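## Task

Put the plate whose ID is M09 into nest OUT so that its well A1 lies at the corner labelled A1; return the other two plates to the nests they began in (orientation free). All three plates must rest flat within their nest locators without the robot holding them, and the grippers must be released and moved away at the end.

## Robot and tools

Robot: two six-joint xArm6 arms, left_arm and right_arm, each carrying a two-finger gripper whose fingers project sideways from the wrist flange. When the flange points straight down the fingers are level; wrist roll turns them about the flange axis. Either arm may be parked out of the way while the other works.

Frame: one scene frame for everything reported. Origin on the table top midway between the arms, +z up, +x away from the arms over the table, left_arm on the +y side. The names left and right do not refer to image sides. Arm roots: left_arm at (+0.047, +0.292, 0) m, quat_wxyz (+0.999, 0, 0, +0.043); right_arm at (+0.004, -0.429, 0) m, quat_wxyz (+0.999, 0, 0, +0.055).

Workspace: nests OUT and RG (RG is raised and can be used to set a plate down and take a new grip) sit between the arms. In front of the arms, clockwise seen from above, are nests N1, N2, N3 and RD. A fixed bar-code scanner beside RD reads a plate lying flat in RD with its A1 well at the A1 corner, once nothing hides it. A reversed plate reads no_read. Well A1 is at the labelled short end of a plate, in the corner farther from the labelled long side. Any plate may start reversed. Occasional disturbances may tug a held part or push loose items.

Tool execute_actions: argument actions, a list holding exactly one action (an empty list only returns state and images). An action may contain rows, steps and until.
- rows: 1 to 15 rows, each used for one control step of 1/30 s. Every row has 14 numbers in [-1, 1], a single list for both arms: left_arm waist, shoulder, elbow, forearm roll, wrist pitch, wrist roll, opening; then the same seven for right_arm. Give all 14 even when one arm stays still.
- Joint numbers are offsets, not poses: each is measured from that arm's joint angles at the start of the action (the last angles reported), not from the previous row. Scale: 1.0 equals 2.036 rad. Joint ranges in rad: waist -6.283..6.283, shoulder -2.059..2.094, elbow -3.927..0.192, forearm roll -6.283..6.283, wrist pitch -1.693..3.142, wrist roll -6.283..6.283. Asking more than 0.010 rad beyond an end gets the call refused; true ends may differ by 0.010 rad, and a joint pushed at its end stops there with a note "joint sent to its limit".
- Opening is absolute, not an offset: +1 fully open (0.150 m between pads), -1 closed (pads still 0.071 m apart). Full close needs about 0.4 s or more.
- steps: integer 1 to 450, default 15, not fewer than the row count. After the last row the arms keep heading to that row's targets and grippers keep its command, so long moves need more steps. Joint targets travel at most 3.14 rad/s, are kept within 0.623 rad of measured angles, and are scaled back if they would place the gripper more than 70 mm from where it is; big moves therefore need several calls. An arm cut short may drift only a little, then rest.
- until: ends the action early when all conditions hold, e.g. {"scanner": {"code": "m09"}} or {"scanner": {"reads": [">", 0]}}. Numbers need a comparison (=, !=, <, <=, >, >=). It does not halt the arms. Any unknown name or bad value rejects the whole call.

Results: per arm, end_effector_position (m, the point between the pads, roughly 2 cm short of the fingertips) and end_effector_quat_wxyz in the scene frame, plus linear and angular velocities; these can be off, more so at long reach. Joint positions and Joint velocities list six joints (rad, rad/s) then the pad gap (m). grip_measured is the finger opening on the command scale. Joint torques are total drive output with offsets and noise. Scanner shows code (lowercase ID or no_read, never wrong) and reads (count of changes from no_read to an ID). Messages: "joint command not followed" means the clearance check altered or blocked targets; a note that an arm was pushed too far means both arms dropped their targets; TORQUE FAULT means a joint hit its load limit (waist and shoulder 46, elbow and forearm roll 27.6, wrist pitch and wrist roll 18.4 N m, payload included), the arm backs off, waits 10 s and skips the rest of the call; MOTOR HOT appears from 65 °C and an OVER-TEMPERATURE FAULT brakes the arm at 80 °C.

Gripping: to hold a plate, command an opening at least about 0.04 below grip_measured. Pads push about 20 N each; closing fast can squeeze harder or spring open. Readings carry a fixed error up to about 1 mm per gripper.

Tool zoom_image: camera (cam_high, cam_low, cam_left_wrist, cam_right_wrist) and region [x0, y0, x1, y1] in pixels, top-left origin, at most 504 by 504. Images: cam_high and cam_low 504x504, wrist cameras 616x616 fisheye.

Tool read_manual: optional section "licences"; returns licence text only.

Tool finished_scene: scene, the number of the current scene. Irreversible; call it only after the plates rest in place and the grippers are open and clear.

Avoid: dropping plates, knocking anything off the table, arms striking or pressing each other, forcing contact hard enough to fault, and holding loads long enough to overheat. Move smoothly and efficiently.

Each tool is called after ">>>" as name(argument=value, ...) on one line, values as JSON.

## Session

>>> execute_actions(actions=[])

Scene clock: 0.00 s.
left_arm: end_effector_position=(+0.6238, +0.1991, +0.1447) grip_measured=+1.00 end_effector_quat_wxyz=(+0.069, -0.205, -0.187, +0.958) end_effector_velocity=(+0.000, -0.001, +0.000) end_effector_angular_velocity=(-0.000, -0.002, -0.001) | right_arm: end_effector_position=(+0.4044, -0.2619, +0.1383) grip_measured=+1.00 end_effector_quat_wxyz=(+0.905, +0.313, +0.200, +0.206) end_effector_velocity=(+0.000, -0.000, +0.000) end_effector_angular_velocity=(-0.000, -0.000, -0.001)
Joint positions: left_arm=[-0.301  0.941 -2.054  0.595  0.828  2.722  0.15 ] | right_arm=[-0.007 -0.1   -0.532  0.598  1.239 -0.724  0.15 ]
Joint velocities: left_arm=[-0.001 -0.    -0.001  0.001 -0.    -0.     0.   ] | right_arm=[-0.001 -0.    -0.    -0.    -0.     0.     0.   ]
Joint torques (N m, as the arm reports them, + toward a larger angle): no reading
Motor temperatures (°C, as the motors report them): left_arm=[25 23 25 24 28 27] | right_arm=[23 21 24 25 26 30]
scanner: code=no_read reads=0

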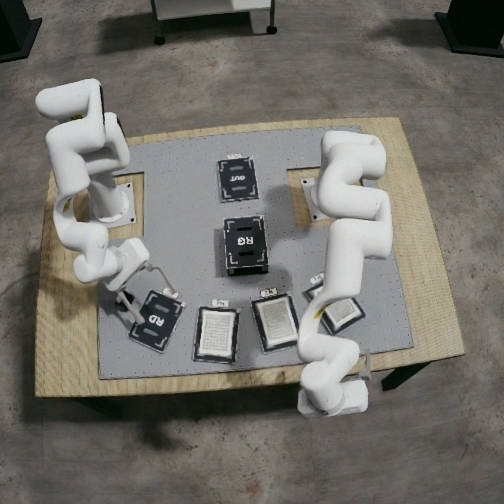

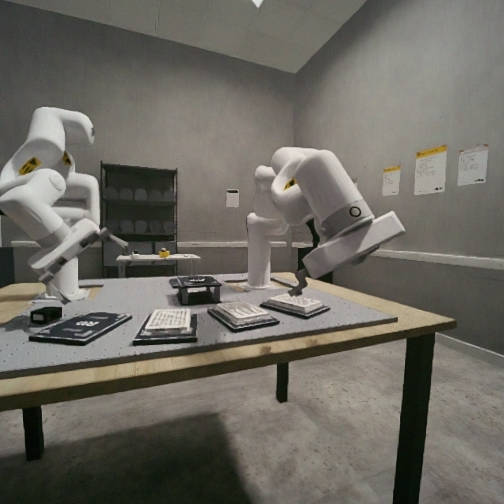

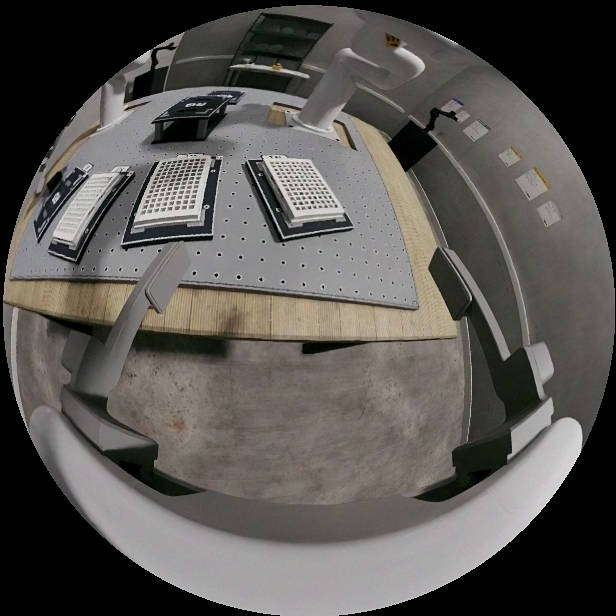

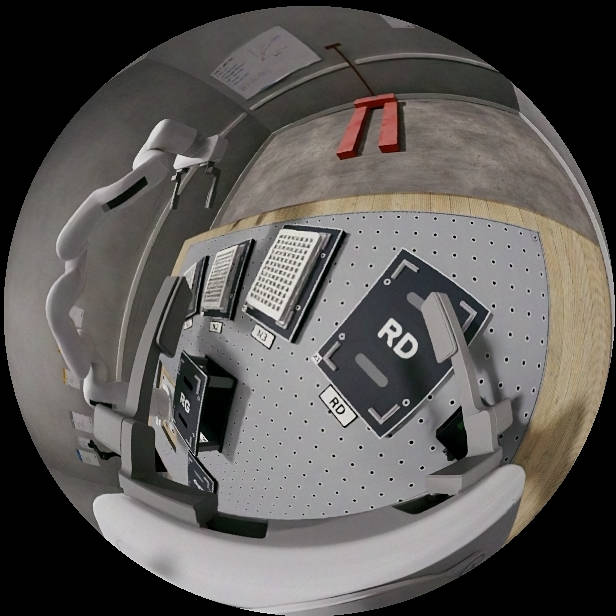

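>>> zoom_image(camera="cam_high", region=[100, 250, 400, 400])

>>> zoom_image(camera="cam_high", region=[170, 130, 330, 290])

>>> zoom_image(camera="cam_low", region=[10, 260, 350, 360])

>>> zoom_image(camera="cam_left_wrist", region=[20, 130, 380, 280])

Region (100, 250, 400, 400) of cam_high's 504x504 image, scaled by 1.680, with more detail than that image has.

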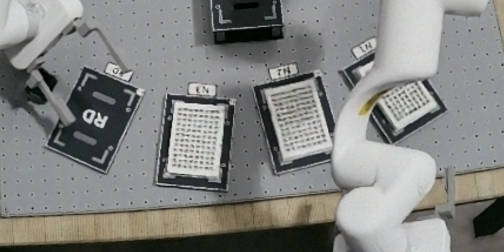

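Region (170, 130, 330, 290) of cam_high's 504x504 image, scaled by 3.150, with more detail than that image has.

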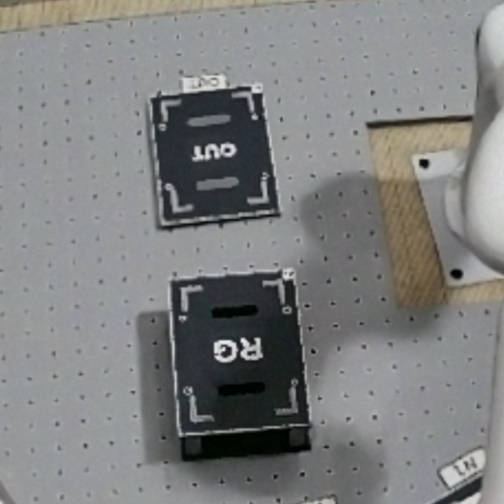

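Region (10, 260, 350, 360) of cam_low's 504x504 image, scaled by 1.482, with more detail than that image has; it fills the top 148 rows of this view, and the rest is white.

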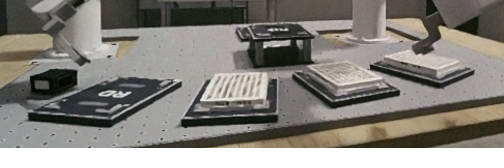

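Region (20, 130, 380, 280) of cam_left_wrist's 616x616 image, scaled by 1.400, with more detail than that image has; it fills the top 210 rows of this view, and the rest is white.

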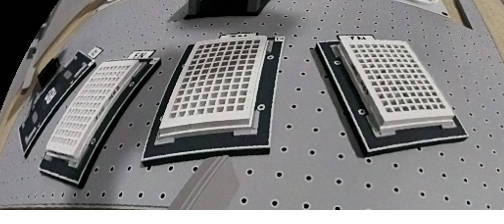

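>>> zoom_image(camera="cam_low", region=[125, 300, 215, 350])

>>> zoom_image(camera="cam_low", region=[200, 285, 340, 345])

>>> zoom_image(camera="cam_right_wrist", region=[180, 210, 360, 360])

Region (125, 300, 215, 350) of cam_low's 504x504 image, scaled by 5.600, with more detail than that image has.

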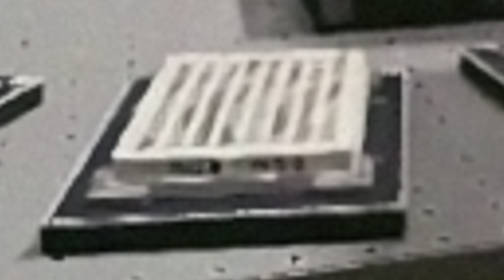

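Region (200, 285, 340, 345) of cam_low's 504x504 image, scaled by 3.600, with more detail than that image has; it fills the top 216 rows of this view, and the rest is white.

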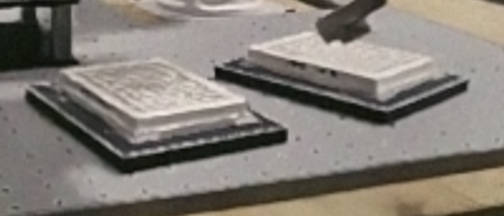

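Region (180, 210, 360, 360) of cam_right_wrist's 616x616 image, scaled by 2.800, with more detail than that image has.

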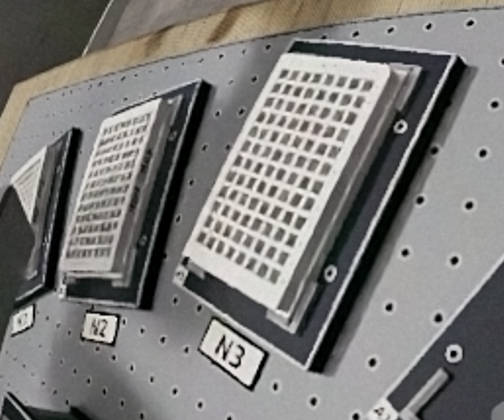

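>>> zoom_image(camera="cam_right_wrist", region=[200, 240, 270, 320])

>>> zoom_image(camera="cam_low", region=[145, 320, 195, 340])

>>> zoom_image(camera="cam_high", region=[70, 140, 230, 300])

>>> zoom_image(camera="cam_high", region=[240, 130, 400, 290])

Region (200, 240, 270, 320) of cam_right_wrist's 616x616 image, scaled by 6.300, with more detail than that image has; it fills the left 441 columns of this view, and the rest is white.

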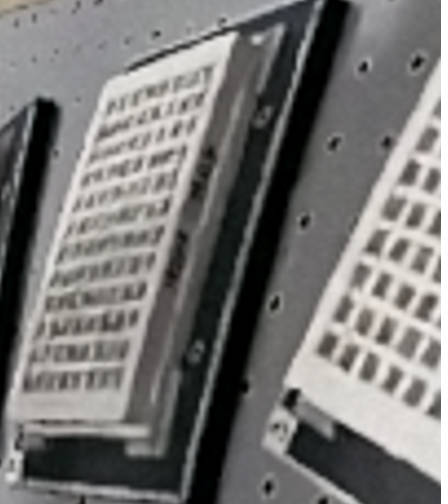

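Region (145, 320, 195, 340) of cam_low's 504x504 image, scaled by 10.080, with more detail than that image has; it fills the top 202 rows of this view, and the rest is white.

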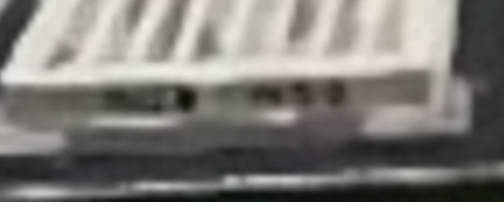

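Region (70, 140, 230, 300) of cam_high's 504x504 image, scaled by 3.150, with more detail than that image has.

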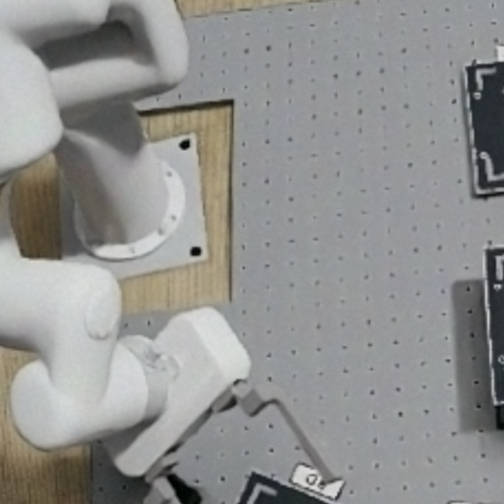

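Region (240, 130, 400, 290) of cam_high's 504x504 image, scaled by 3.150, with more detail than that image has.

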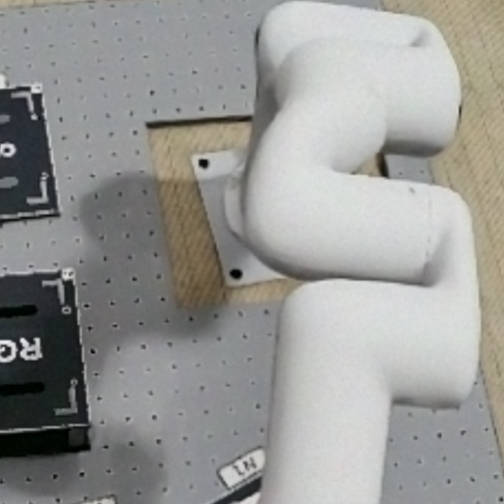

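>>> execute_actions(actions=[{"rows":[[0.49,-0.462,0.518,-0.292,0.085,0,1,0.1,0.05,-0.23,-0.294,-0.12,-0.137,1]],"steps":45}])

Scene clock: 3.97 s.
left_arm: end_effector_position=(+0.3213, +0.4769, +0.2847) grip_measured=+1.00 end_effector_quat_wxyz=(-0.562, +0.000, -0.001, +0.827) end_effector_velocity=(-0.014, -0.001, +0.001) end_effector_angular_velocity=(-0.024, -0.003, +0.050) | right_arm: end_effector_position=(+0.4814, -0.1467, +0.2849) grip_measured=+1.00 end_effector_quat_wxyz=(+0.793, -0.001, -0.001, +0.609) end_effector_velocity=(-0.000, +0.000, +0.000) end_effector_angular_velocity=(-0.001, -0.001, +0.002)
Joint positions: left_arm=[ 0.69   0.005 -1.005  0.003  1.     2.722  0.15 ] | right_arm=[ 0.196  0.002 -1.    -0.     0.995 -1.003  0.15 ]
Joint velocities: left_arm=[ 0.039 -0.036  0.045 -0.023  0.005  0.001  0.   ] | right_arm=[ 0.     0.    -0.    -0.001 -0.    -0.001  0.   ]
Joint torques (N m, as the arm reports them, + toward a larger angle): left_arm=[  0.41 -14.83  -9.41   0.56  -2.    -0.69] | right_arm=[ -0.18 -24.01 -19.08  -0.46  -1.69   0.3 ]
Motor temperatures (°C, as the motors report them): left_arm=[25 23 26 24 28 27] | right_arm=[23 21 26 25 26 30]
scanner: code=no_read reads=0

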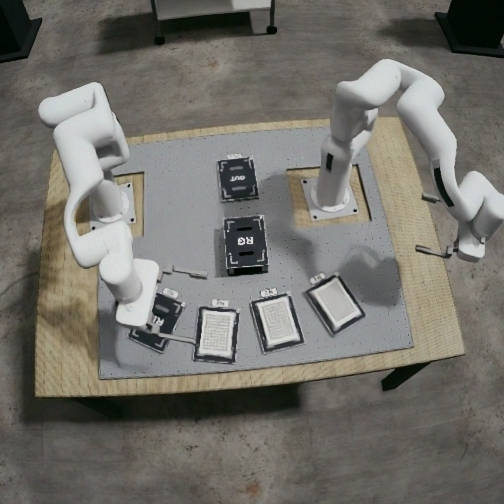

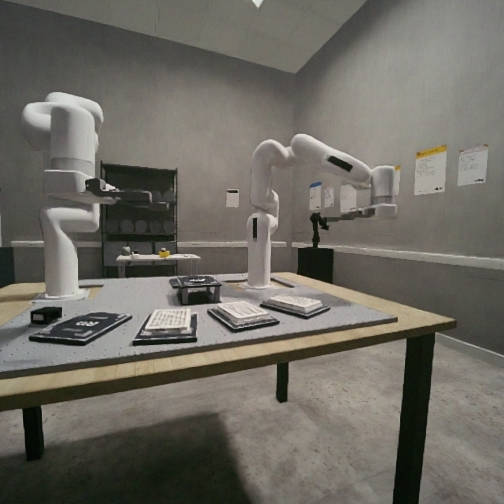

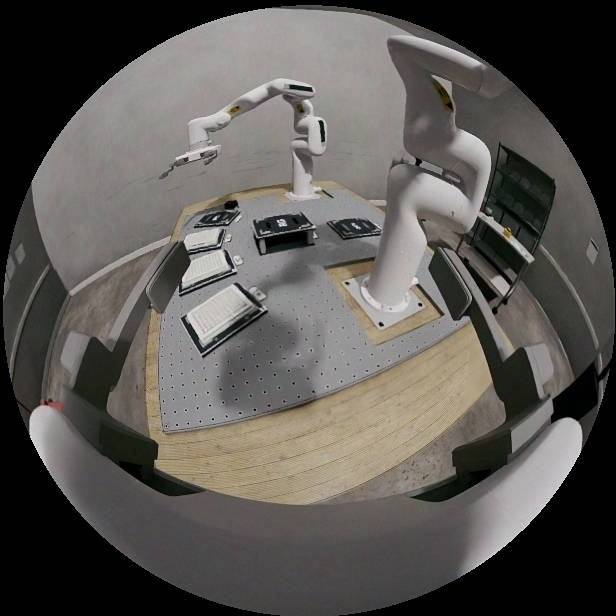

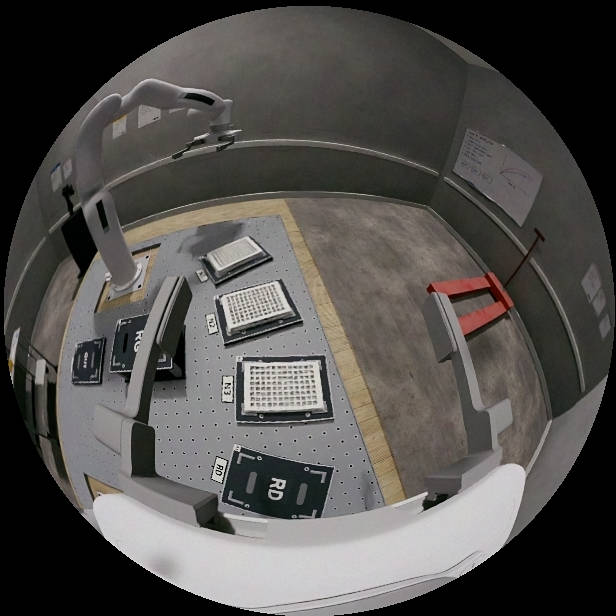

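>>> execute_actions(actions=[{"rows":[[0,0,0,0,0,0,1,0.129,0.276,-0.0545,0,-0.22,0,1]],"steps":35}])

>>> zoom_image(camera="cam_right_wrist", region=[180, 200, 420, 400])

Scene clock: 5.33 s.
left_arm: end_effector_position=(+0.3213, +0.4769, +0.2847) grip_measured=+1.00 end_effector_quat_wxyz=(-0.562, +0.000, -0.001, +0.827) end_effector_velocity=(-0.000, +0.000, -0.000) end_effector_angular_velocity=(-0.000, +0.002, -0.002) | right_arm: end_effector_position=(+0.4405, -0.0018, +0.0809) grip_measured=+1.00 end_effector_quat_wxyz=(+0.707, -0.000, -0.000, +0.707) end_effector_velocity=(-0.003, +0.001, -0.004) end_effector_angular_velocity=(-0.003, +0.004, +0.004)
Joint positions: left_arm=[ 0.69   0.005 -1.005  0.003  1.     2.722  0.15 ] | right_arm=[ 0.458  0.562 -1.111 -0.     0.547 -1.003  0.15 ]
Joint velocities: left_arm=[-0.     0.001  0.     0.001  0.     0.001  0.   ] | right_arm=[ 0.004  0.008  0.    -0.    -0.003  0.     0.   ]
Joint torques (N m, as the arm reports them, + toward a larger angle): left_arm=[  0.71 -15.39  -9.29   0.56  -1.98  -0.63] | right_arm=[ -0.39 -33.76 -15.33   0.04  -1.81   0.13]
Motor temperatures (°C, as the motors report them): left_arm=[25 24 27 24 28 27] | right_arm=[23 22 27 25 26 30]
scanner: code=no_read reads=0

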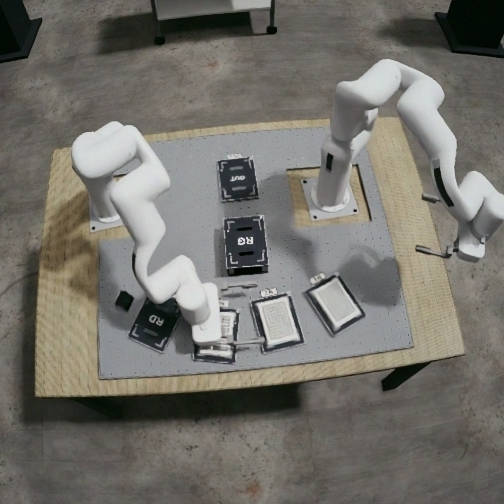

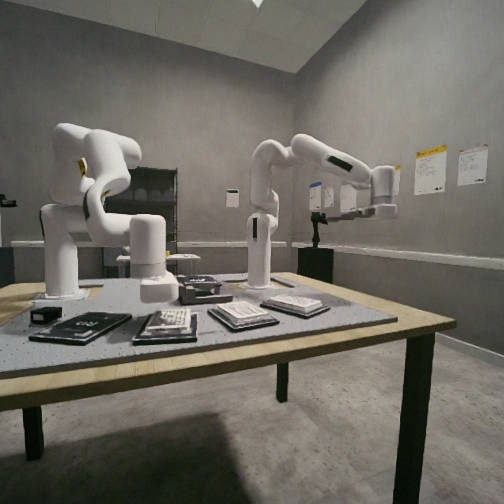

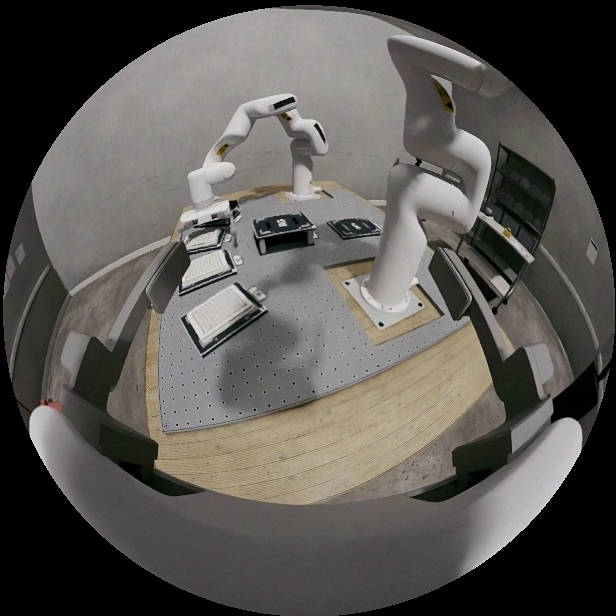

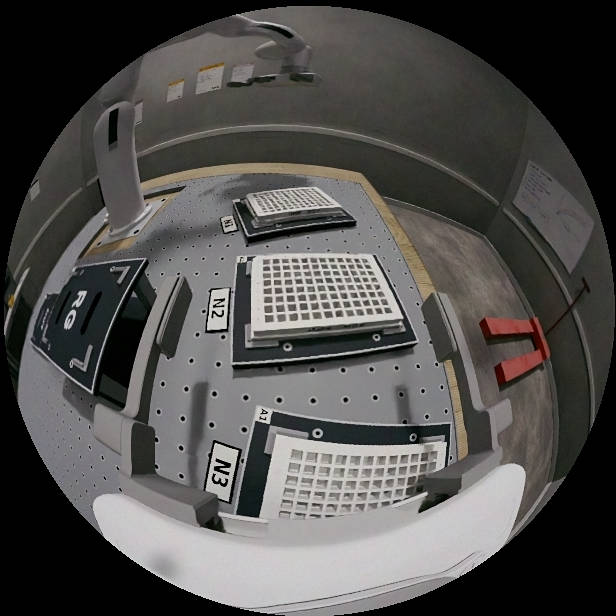

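Region (180, 200, 420, 400) of cam_right_wrist's 616x616 image, scaled by 2.100, with more detail than that image has.

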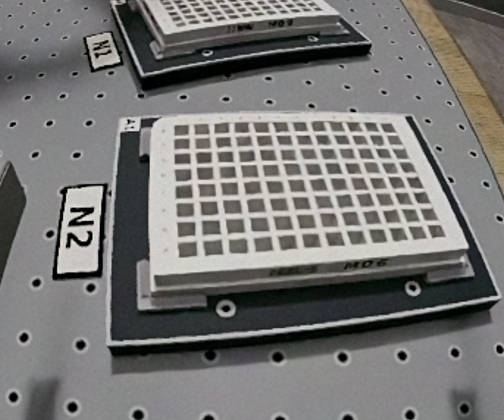

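>>> zoom_image(camera="cam_right_wrist", region=[270, 200, 340, 230])

>>> zoom_image(camera="cam_right_wrist", region=[295, 310, 385, 345])

>>> zoom_image(camera="cam_high", region=[190, 260, 390, 380])

Region (270, 200, 340, 230) of cam_right_wrist's 616x616 image, scaled by 7.200, with more detail than that image has; it fills the top 216 rows of this view, and the rest is white.

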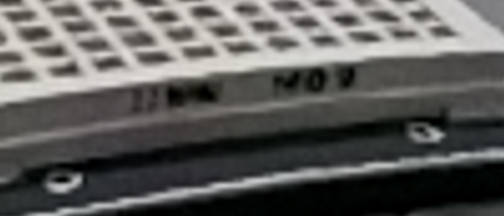

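Region (295, 310, 385, 345) of cam_right_wrist's 616x616 image, scaled by 5.600, with more detail than that image has.

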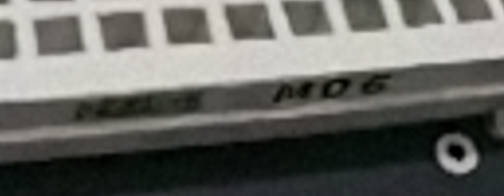

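Region (190, 260, 390, 380) of cam_high's 504x504 image, scaled by 2.520, with more detail than that image has; it fills the top 302 rows of this view, and the rest is white.

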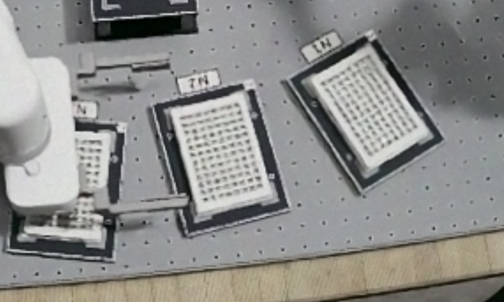

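>>> execute_actions(actions=[{"rows":[[-0.437,-0.1,0.223,0,-0.123,0.98,0.3,-0.5,-0.4,0.25,0,0.15,0.2,1]],"steps":45}])

Scene clock: 8.43 s.
left_arm: end_effector_position=(+0.4248, +0.3984, +0.2123) grip_measured=+0.30 end_effector_quat_wxyz=(+0.748, +0.001, -0.001, +0.663) end_effector_velocity=(+0.001, -0.001, -0.000) end_effector_angular_velocity=(-0.000, +0.000, -0.009) | right_arm: end_effector_position=(+0.5046, -0.5185, +0.2338) grip_measured=+1.00 end_effector_quat_wxyz=(+0.990, +0.001, +0.001, +0.139) end_effector_velocity=(-0.152, -0.353, +0.070) end_effector_angular_velocity=(-0.011, -0.029, -0.945)
Joint positions: left_arm=[-0.199 -0.199 -0.551  0.003  0.75   4.716  0.122] | right_arm=[-0.46  -0.181 -0.643 -0.     0.828 -0.629  0.15 ]
Joint velocities: left_arm=[-0.001  0.001  0.    -0.    -0.001  0.008  0.   ] | right_arm=[-0.71  -0.502  0.295  0.001  0.177  0.235  0.   ]
Joint torques (N m, as the arm reports them, + toward a larger angle): left_arm=[  0.87 -10.59  -8.41   0.8   -2.26  -0.64] | right_arm=[  0.31 -18.45 -17.38  -0.53  -1.72  -0.42]
Motor temperatures (°C, as the motors report them): left_arm=[25 24 28 24 28 27] | right_arm=[23 22 28 25 26 30]
scanner: code=no_read reads=0

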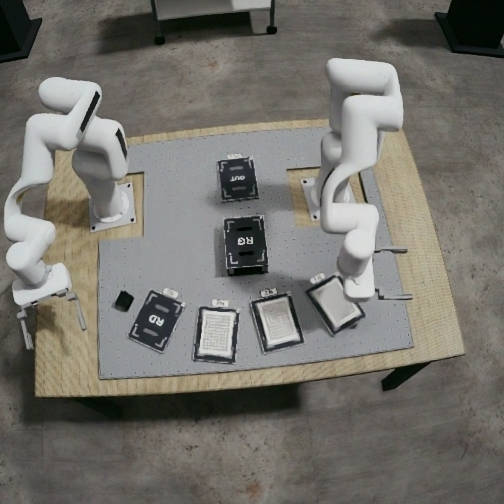

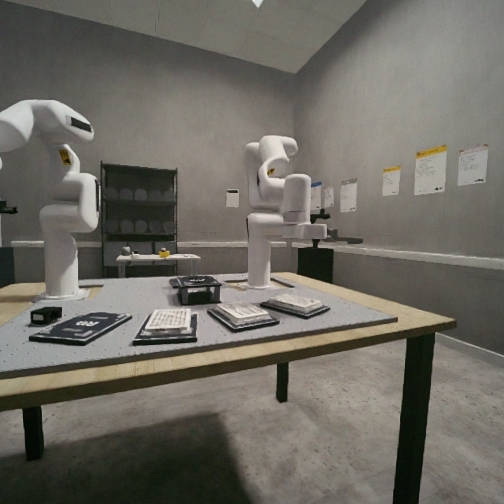

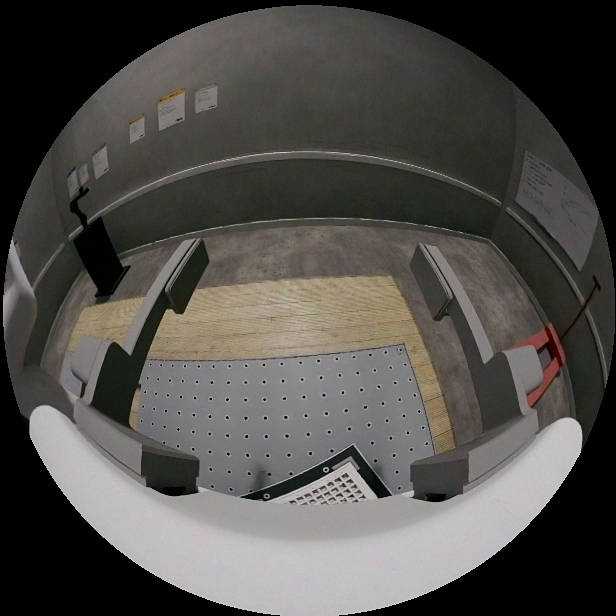

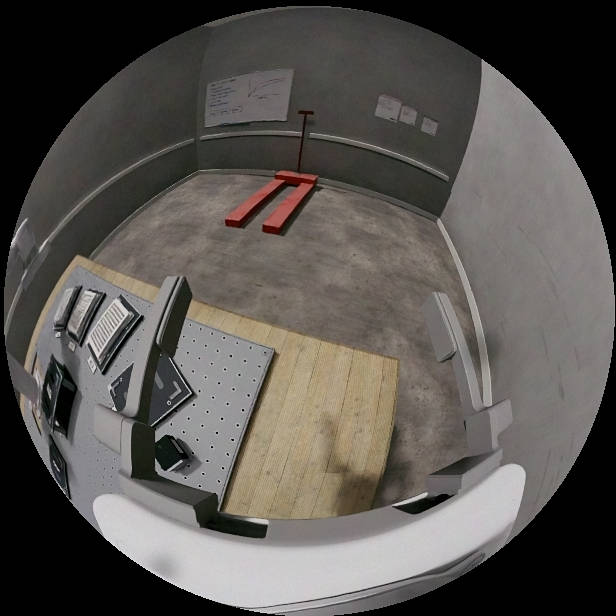

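>>> execute_actions(actions=[{"rows":[[-0.1316,0.0393,0.1965,-0.0015,-0.2358,0.381,0.3,-0.049,-0.035,0.02,0,0.012,0.016,1]],"steps":30}])

Scene clock: 9.63 s.
left_arm: end_effector_position=(+0.4262, +0.2540, +0.1003) grip_measured=+0.30 end_effector_quat_wxyz=(+0.979, -0.000, -0.000, +0.204) end_effector_velocity=(-0.003, -0.003, -0.003) end_effector_angular_velocity=(+0.002, +0.005, -0.019) | right_arm: end_effector_position=(+0.4809, -0.5664, +0.2437) grip_measured=+1.00 end_effector_quat_wxyz=(+0.997, -0.001, -0.001, +0.073) end_effector_velocity=(+0.000, +0.000, +0.000) end_effector_angular_velocity=(-0.000, -0.001, +0.001)
Joint positions: left_arm=[-0.466 -0.119 -0.152 -0.     0.27   5.491  0.122] | right_arm=[-0.56  -0.253 -0.603 -0.     0.852 -0.597  0.15 ]
Joint velocities: left_arm=[-0.007  0.003  0.009 -0.    -0.007  0.013 -0.   ] | right_arm=[ 0.001  0.    -0.    -0.    -0.    -0.     0.   ]
Joint torques (N m, as the arm reports them, + toward a larger angle): left_arm=[ 0.58 -8.29 -5.28  0.67 -2.6  -0.59] | right_arm=[ -0.22 -16.72 -18.63  -0.65  -1.59   0.37]
Motor temperatures (°C, as the motors report them): left_arm=[25 24 28 24 28 27] | right_arm=[23 22 28 25 26 30]
scanner: code=no_read reads=0

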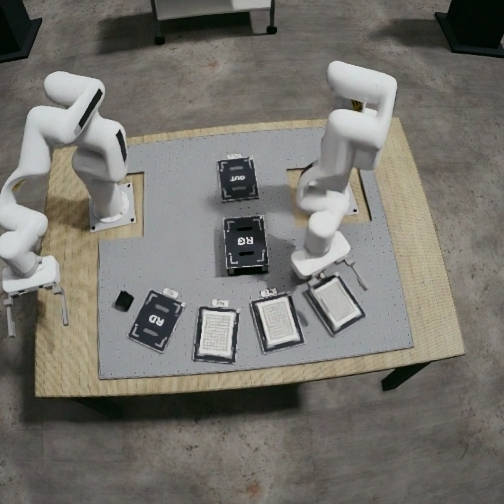

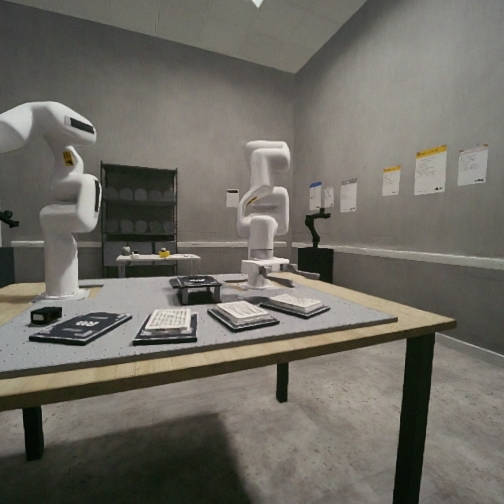

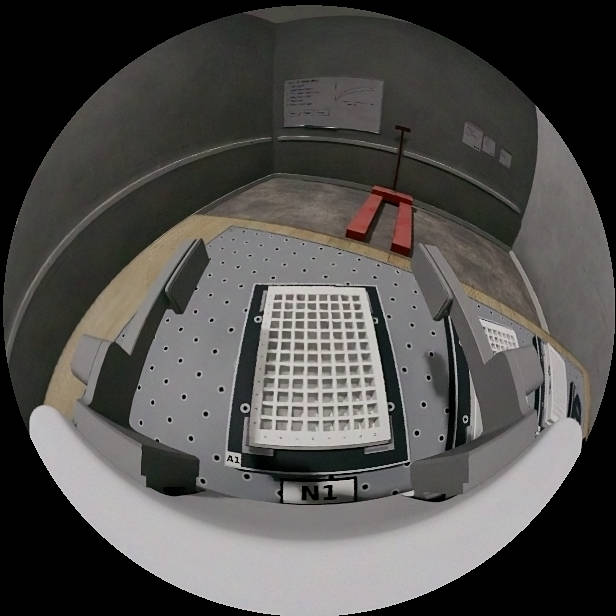

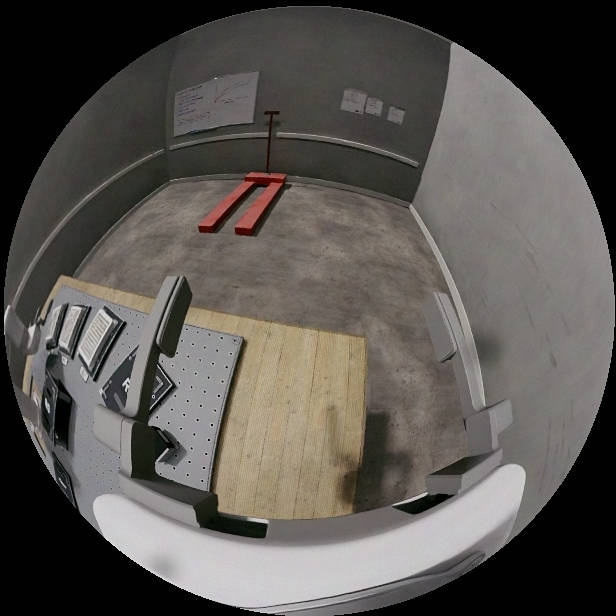

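>>> execute_actions(actions=[{"rows":[[0,0.1302,-0.0167,0,-0.113,0,0.3,0,0,0,0,0,0,1]],"steps":20}])

>>> zoom_image(camera="cam_low", region=[230, 250, 350, 330])

>>> zoom_image(camera="cam_high", region=[270, 240, 390, 350])

Scene clock: 10.70 s.
left_arm: end_effector_position=(+0.4260, +0.2541, +0.0555) grip_measured=+0.30 end_effector_quat_wxyz=(+0.979, -0.000, -0.000, +0.204) end_effector_velocity=(+0.000, -0.001, -0.002) end_effector_angular_velocity=(-0.000, -0.000, -0.003) | right_arm: end_effector_position=(+0.4809, -0.5664, +0.2437) grip_measured=+1.00 end_effector_quat_wxyz=(+0.997, -0.001, -0.001, +0.073) end_effector_velocity=(+0.000, -0.000, +0.000) end_effector_angular_velocity=(-0.000, -0.000, -0.001)
Joint positions: left_arm=[-0.466  0.144 -0.186 -0.     0.041  5.491  0.122] | right_arm=[-0.56  -0.253 -0.603 -0.     0.852 -0.597  0.15 ]
Joint velocities: left_arm=[-0.001  0.01  -0.002  0.001 -0.009  0.001  0.   ] | right_arm=[-0.001 -0.    -0.001  0.     0.001 -0.     0.   ]
Joint torques (N m, as the arm reports them, + toward a larger angle): left_arm=[  1.14 -10.34  -3.11   0.7   -2.47  -0.59] | right_arm=[ -0.17 -16.32 -18.38  -0.49  -2.19  -0.06]
Motor temperatures (°C, as the motors report them): left_arm=[25 24 28 24 28 27] | right_arm=[23 22 29 25 26 30]
scanner: code=no_read reads=0

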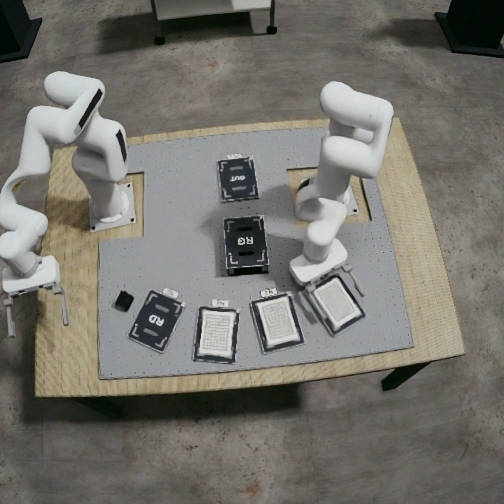

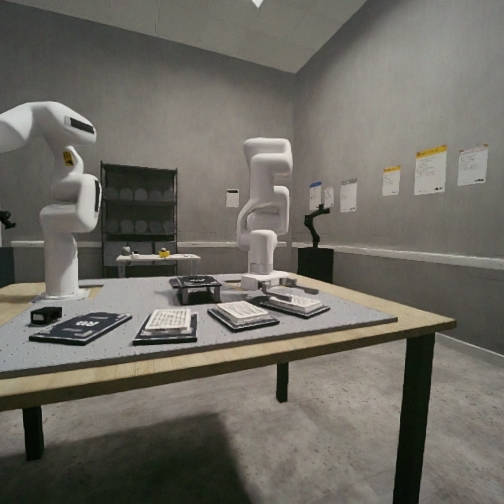

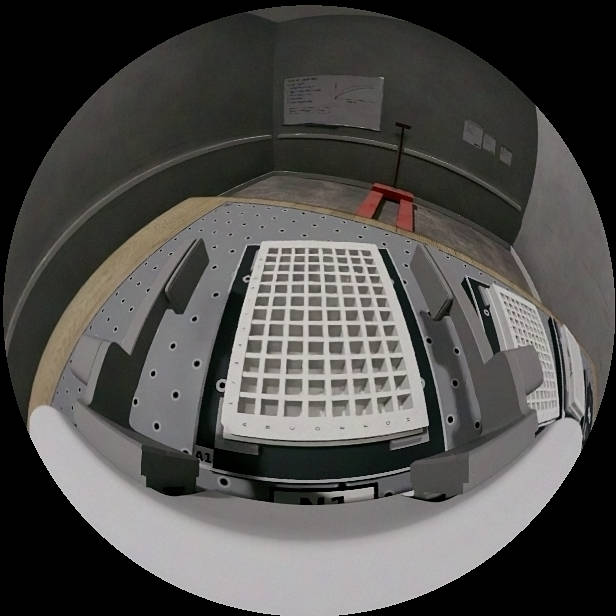

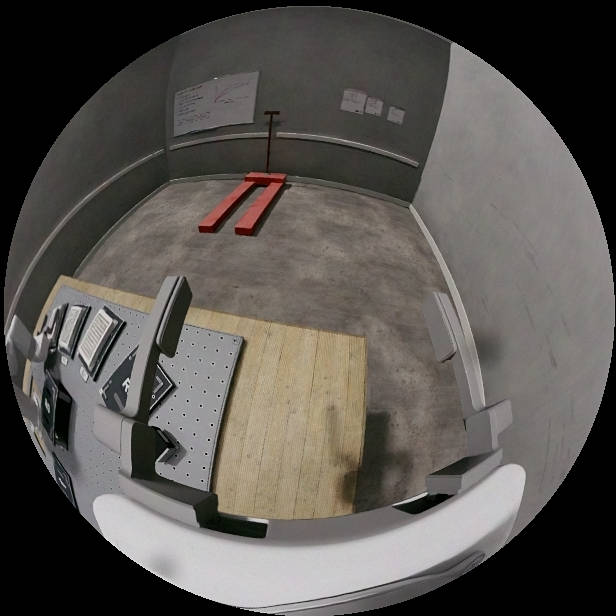

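Region (230, 250, 350, 330) of cam_low's 504x504 image, scaled by 4.200, with more detail than that image has.

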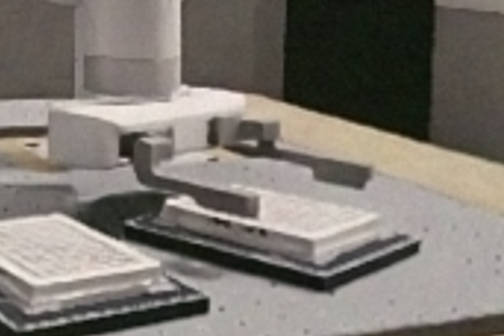

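Region (270, 240, 390, 350) of cam_high's 504x504 image, scaled by 4.200, with more detail than that image has; it fills the top 462 rows of this view, and the rest is white.

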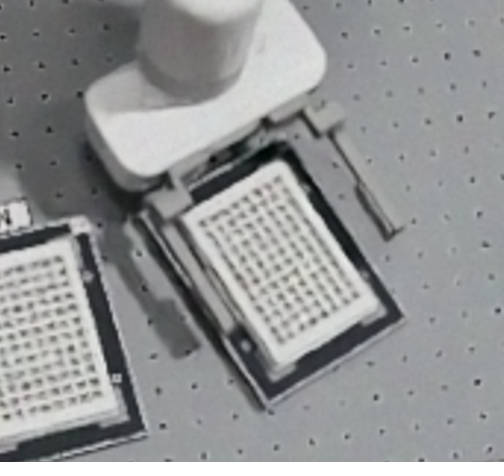

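>>> execute_actions(actions=[{"rows":[[-0.008,0.0417,-0.0147,0,-0.0265,-0.0074,0.0,0,0,0,0,0,0,1]],"steps":15}])

>>> zoom_image(camera="cam_low", region=[240, 265, 340, 325])

Scene clock: 11.70 s.
left_arm: end_effector_position=(+0.4281, +0.2485, +0.0420) grip_measured=+0.00 end_effector_quat_wxyz=(+0.979, +0.000, +0.000, +0.204) end_effector_velocity=(+0.000, -0.000, -0.001) end_effector_angular_velocity=(-0.000, -0.001, -0.000) | right_arm: end_effector_position=(+0.4809, -0.5664, +0.2437) grip_measured=+1.00 end_effector_quat_wxyz=(+0.997, -0.001, -0.001, +0.073) end_effector_velocity=(-0.000, +0.000, -0.000) end_effector_angular_velocity=(-0.000, +0.001, +0.001)
Joint positions: left_arm=[-0.482  0.228 -0.216 -0.    -0.012  5.476  0.11 ] | right_arm=[-0.56  -0.253 -0.603 -0.     0.852 -0.597  0.15 ]
Joint velocities: left_arm=[-0.     0.009 -0.003  0.001 -0.008 -0.001 -0.   ] | right_arm=[ 0.    -0.     0.    -0.001  0.001 -0.     0.   ]
Joint torques (N m, as the arm reports them, + toward a larger angle): left_arm=[  0.74 -10.93  -2.55   0.74  -2.46  -0.59] | right_arm=[ -0.1  -16.56 -18.44  -1.12  -1.72   0.07]
Motor temperatures (°C, as the motors report them): left_arm=[25 24 28 24 28 27] | right_arm=[23 22 29 25 26 30]
scanner: code=no_read reads=0

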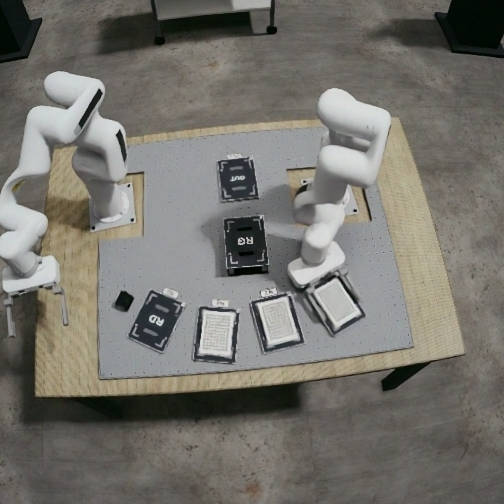

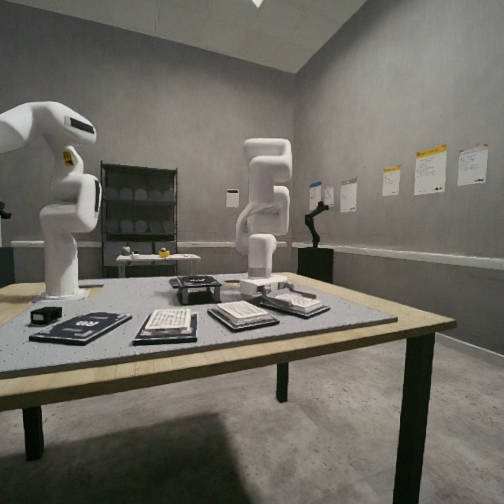

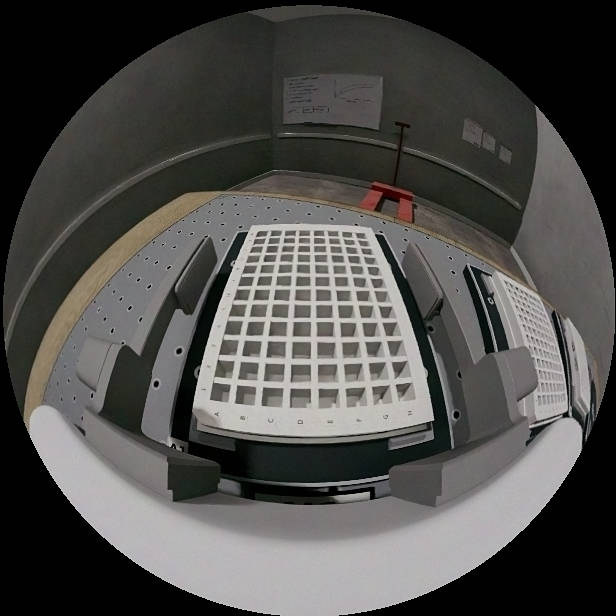

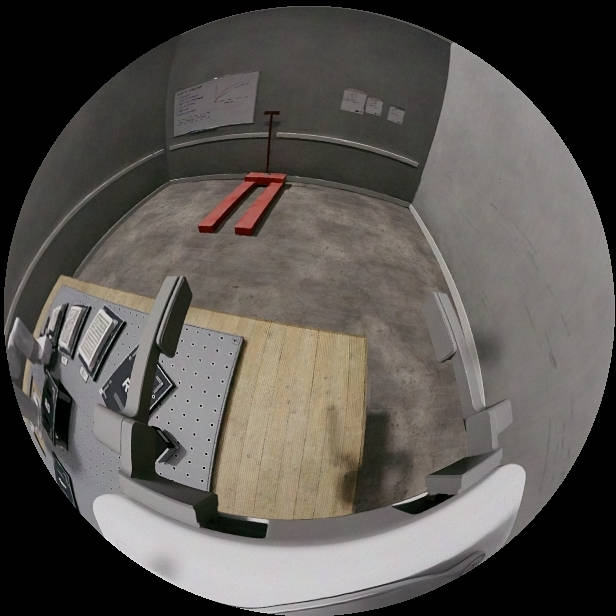

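Region (240, 265, 340, 325) of cam_low's 504x504 image, scaled by 5.040, with more detail than that image has; it fills the top 302 rows of this view, and the rest is white.

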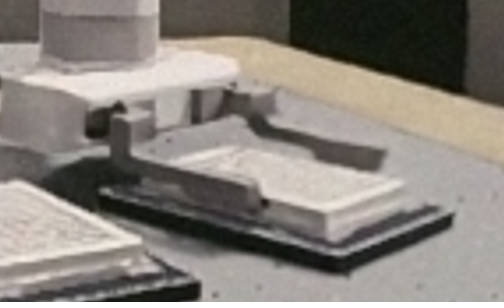

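>>> execute_actions(actions=[{"rows":[[0,0.0285,-0.0069,0,-0.0216,0,-0.2,0,0,0,0,0,0,1],[0,0.0285,-0.0069,0,-0.0216,0,-0.4,0,0,0,0,0,0,1]],"steps":12}])

>>> zoom_image(camera="cam_low", region=[250, 275, 330, 323])

>>> zoom_image(camera="cam_left_wrist", region=[130, 190, 500, 510])

Scene clock: 12.63 s.
left_arm: end_effector_position=(+0.4285, +0.2486, +0.0337) grip_measured=-0.40 end_effector_quat_wxyz=(+0.979, -0.001, -0.002, +0.205) end_effector_velocity=(+0.000, +0.000, -0.002) end_effector_angular_velocity=(-0.002, -0.004, +0.002) | right_arm: end_effector_position=(+0.4809, -0.5664, +0.2437) grip_measured=+1.00 end_effector_quat_wxyz=(+0.997, -0.001, -0.001, +0.073) end_effector_velocity=(+0.000, -0.000, +0.000) end_effector_angular_velocity=(-0.001, +0.000, +0.001)
Joint positions: left_arm=[-0.483  0.281 -0.228 -0.001 -0.058  5.474  0.095] | right_arm=[-0.56  -0.253 -0.603 -0.     0.852 -0.597  0.15 ]
Joint velocities: left_arm=[ 0.     0.013 -0.003 -0.    -0.014 -0.001  0.   ] | right_arm=[-0.     0.    -0.    -0.002 -0.    -0.     0.   ]
Joint torques (N m, as the arm reports them, + toward a larger angle): left_arm=[ 1.37 -4.09 -3.24  1.64  1.39  1.38] | right_arm=[ -0.32 -17.25 -18.22  -0.55  -1.69   0.09]
Motor temperatures (°C, as the motors report them): left_arm=[25 24 27 24 28 27] | right_arm=[23 22 29 25 26 30]
scanner: code=no_read reads=0

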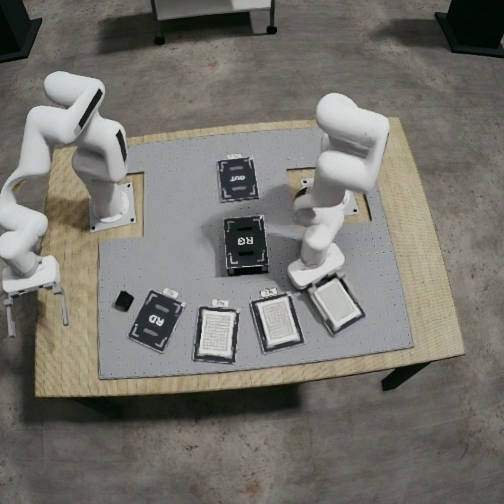

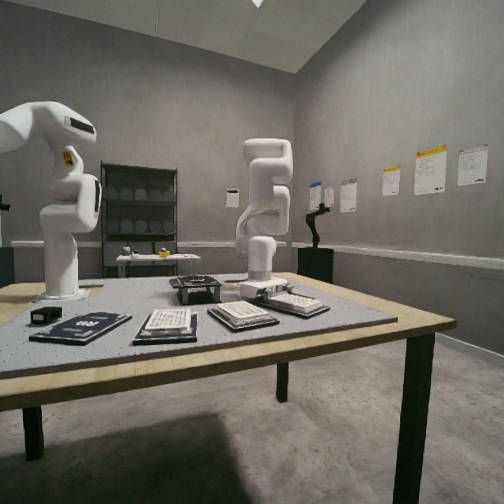

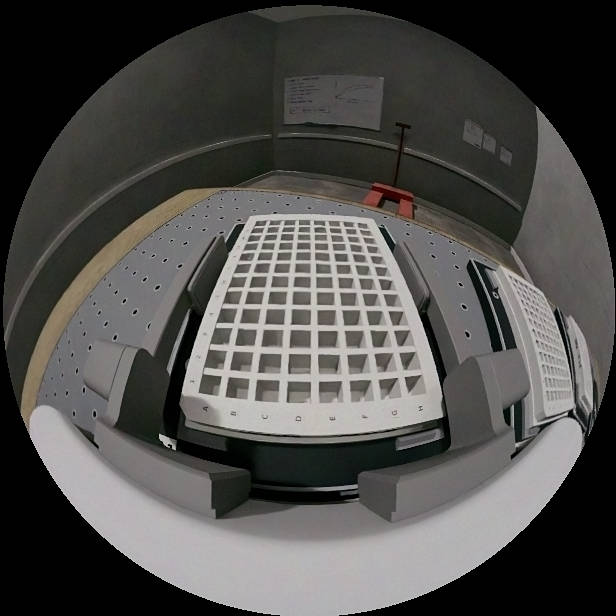

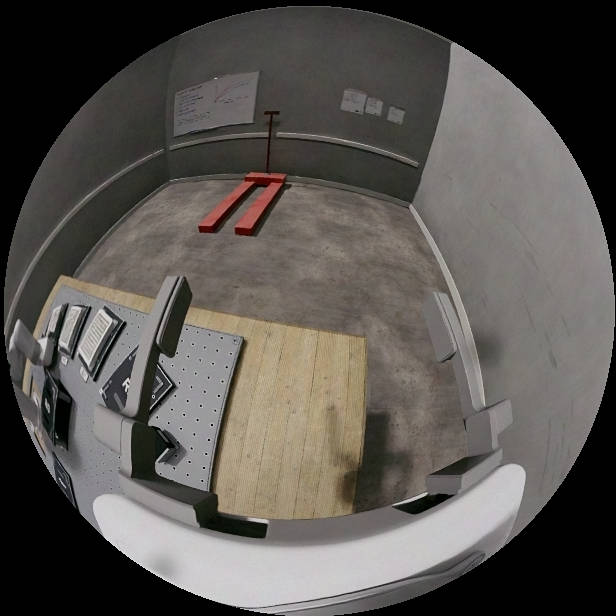

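Region (250, 275, 330, 323) of cam_low's 504x504 image, scaled by 6.300, with more detail than that image has; it fills the top 302 rows of this view, and the rest is white.

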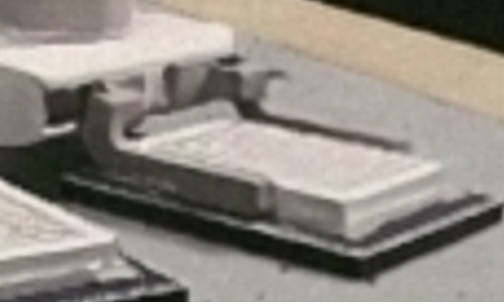

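Region (130, 190, 500, 510) of cam_left_wrist's 616x616 image, scaled by 1.362, with more detail than that image has; it fills the top 436 rows of this view, and the rest is white.

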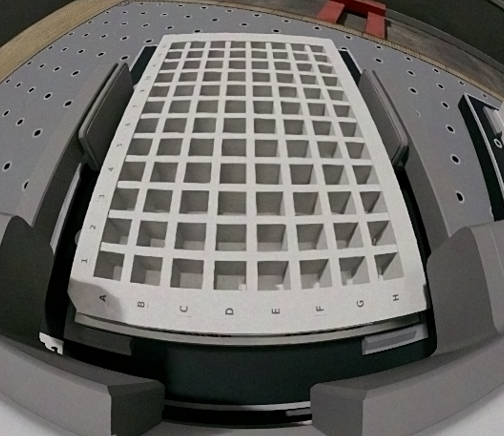

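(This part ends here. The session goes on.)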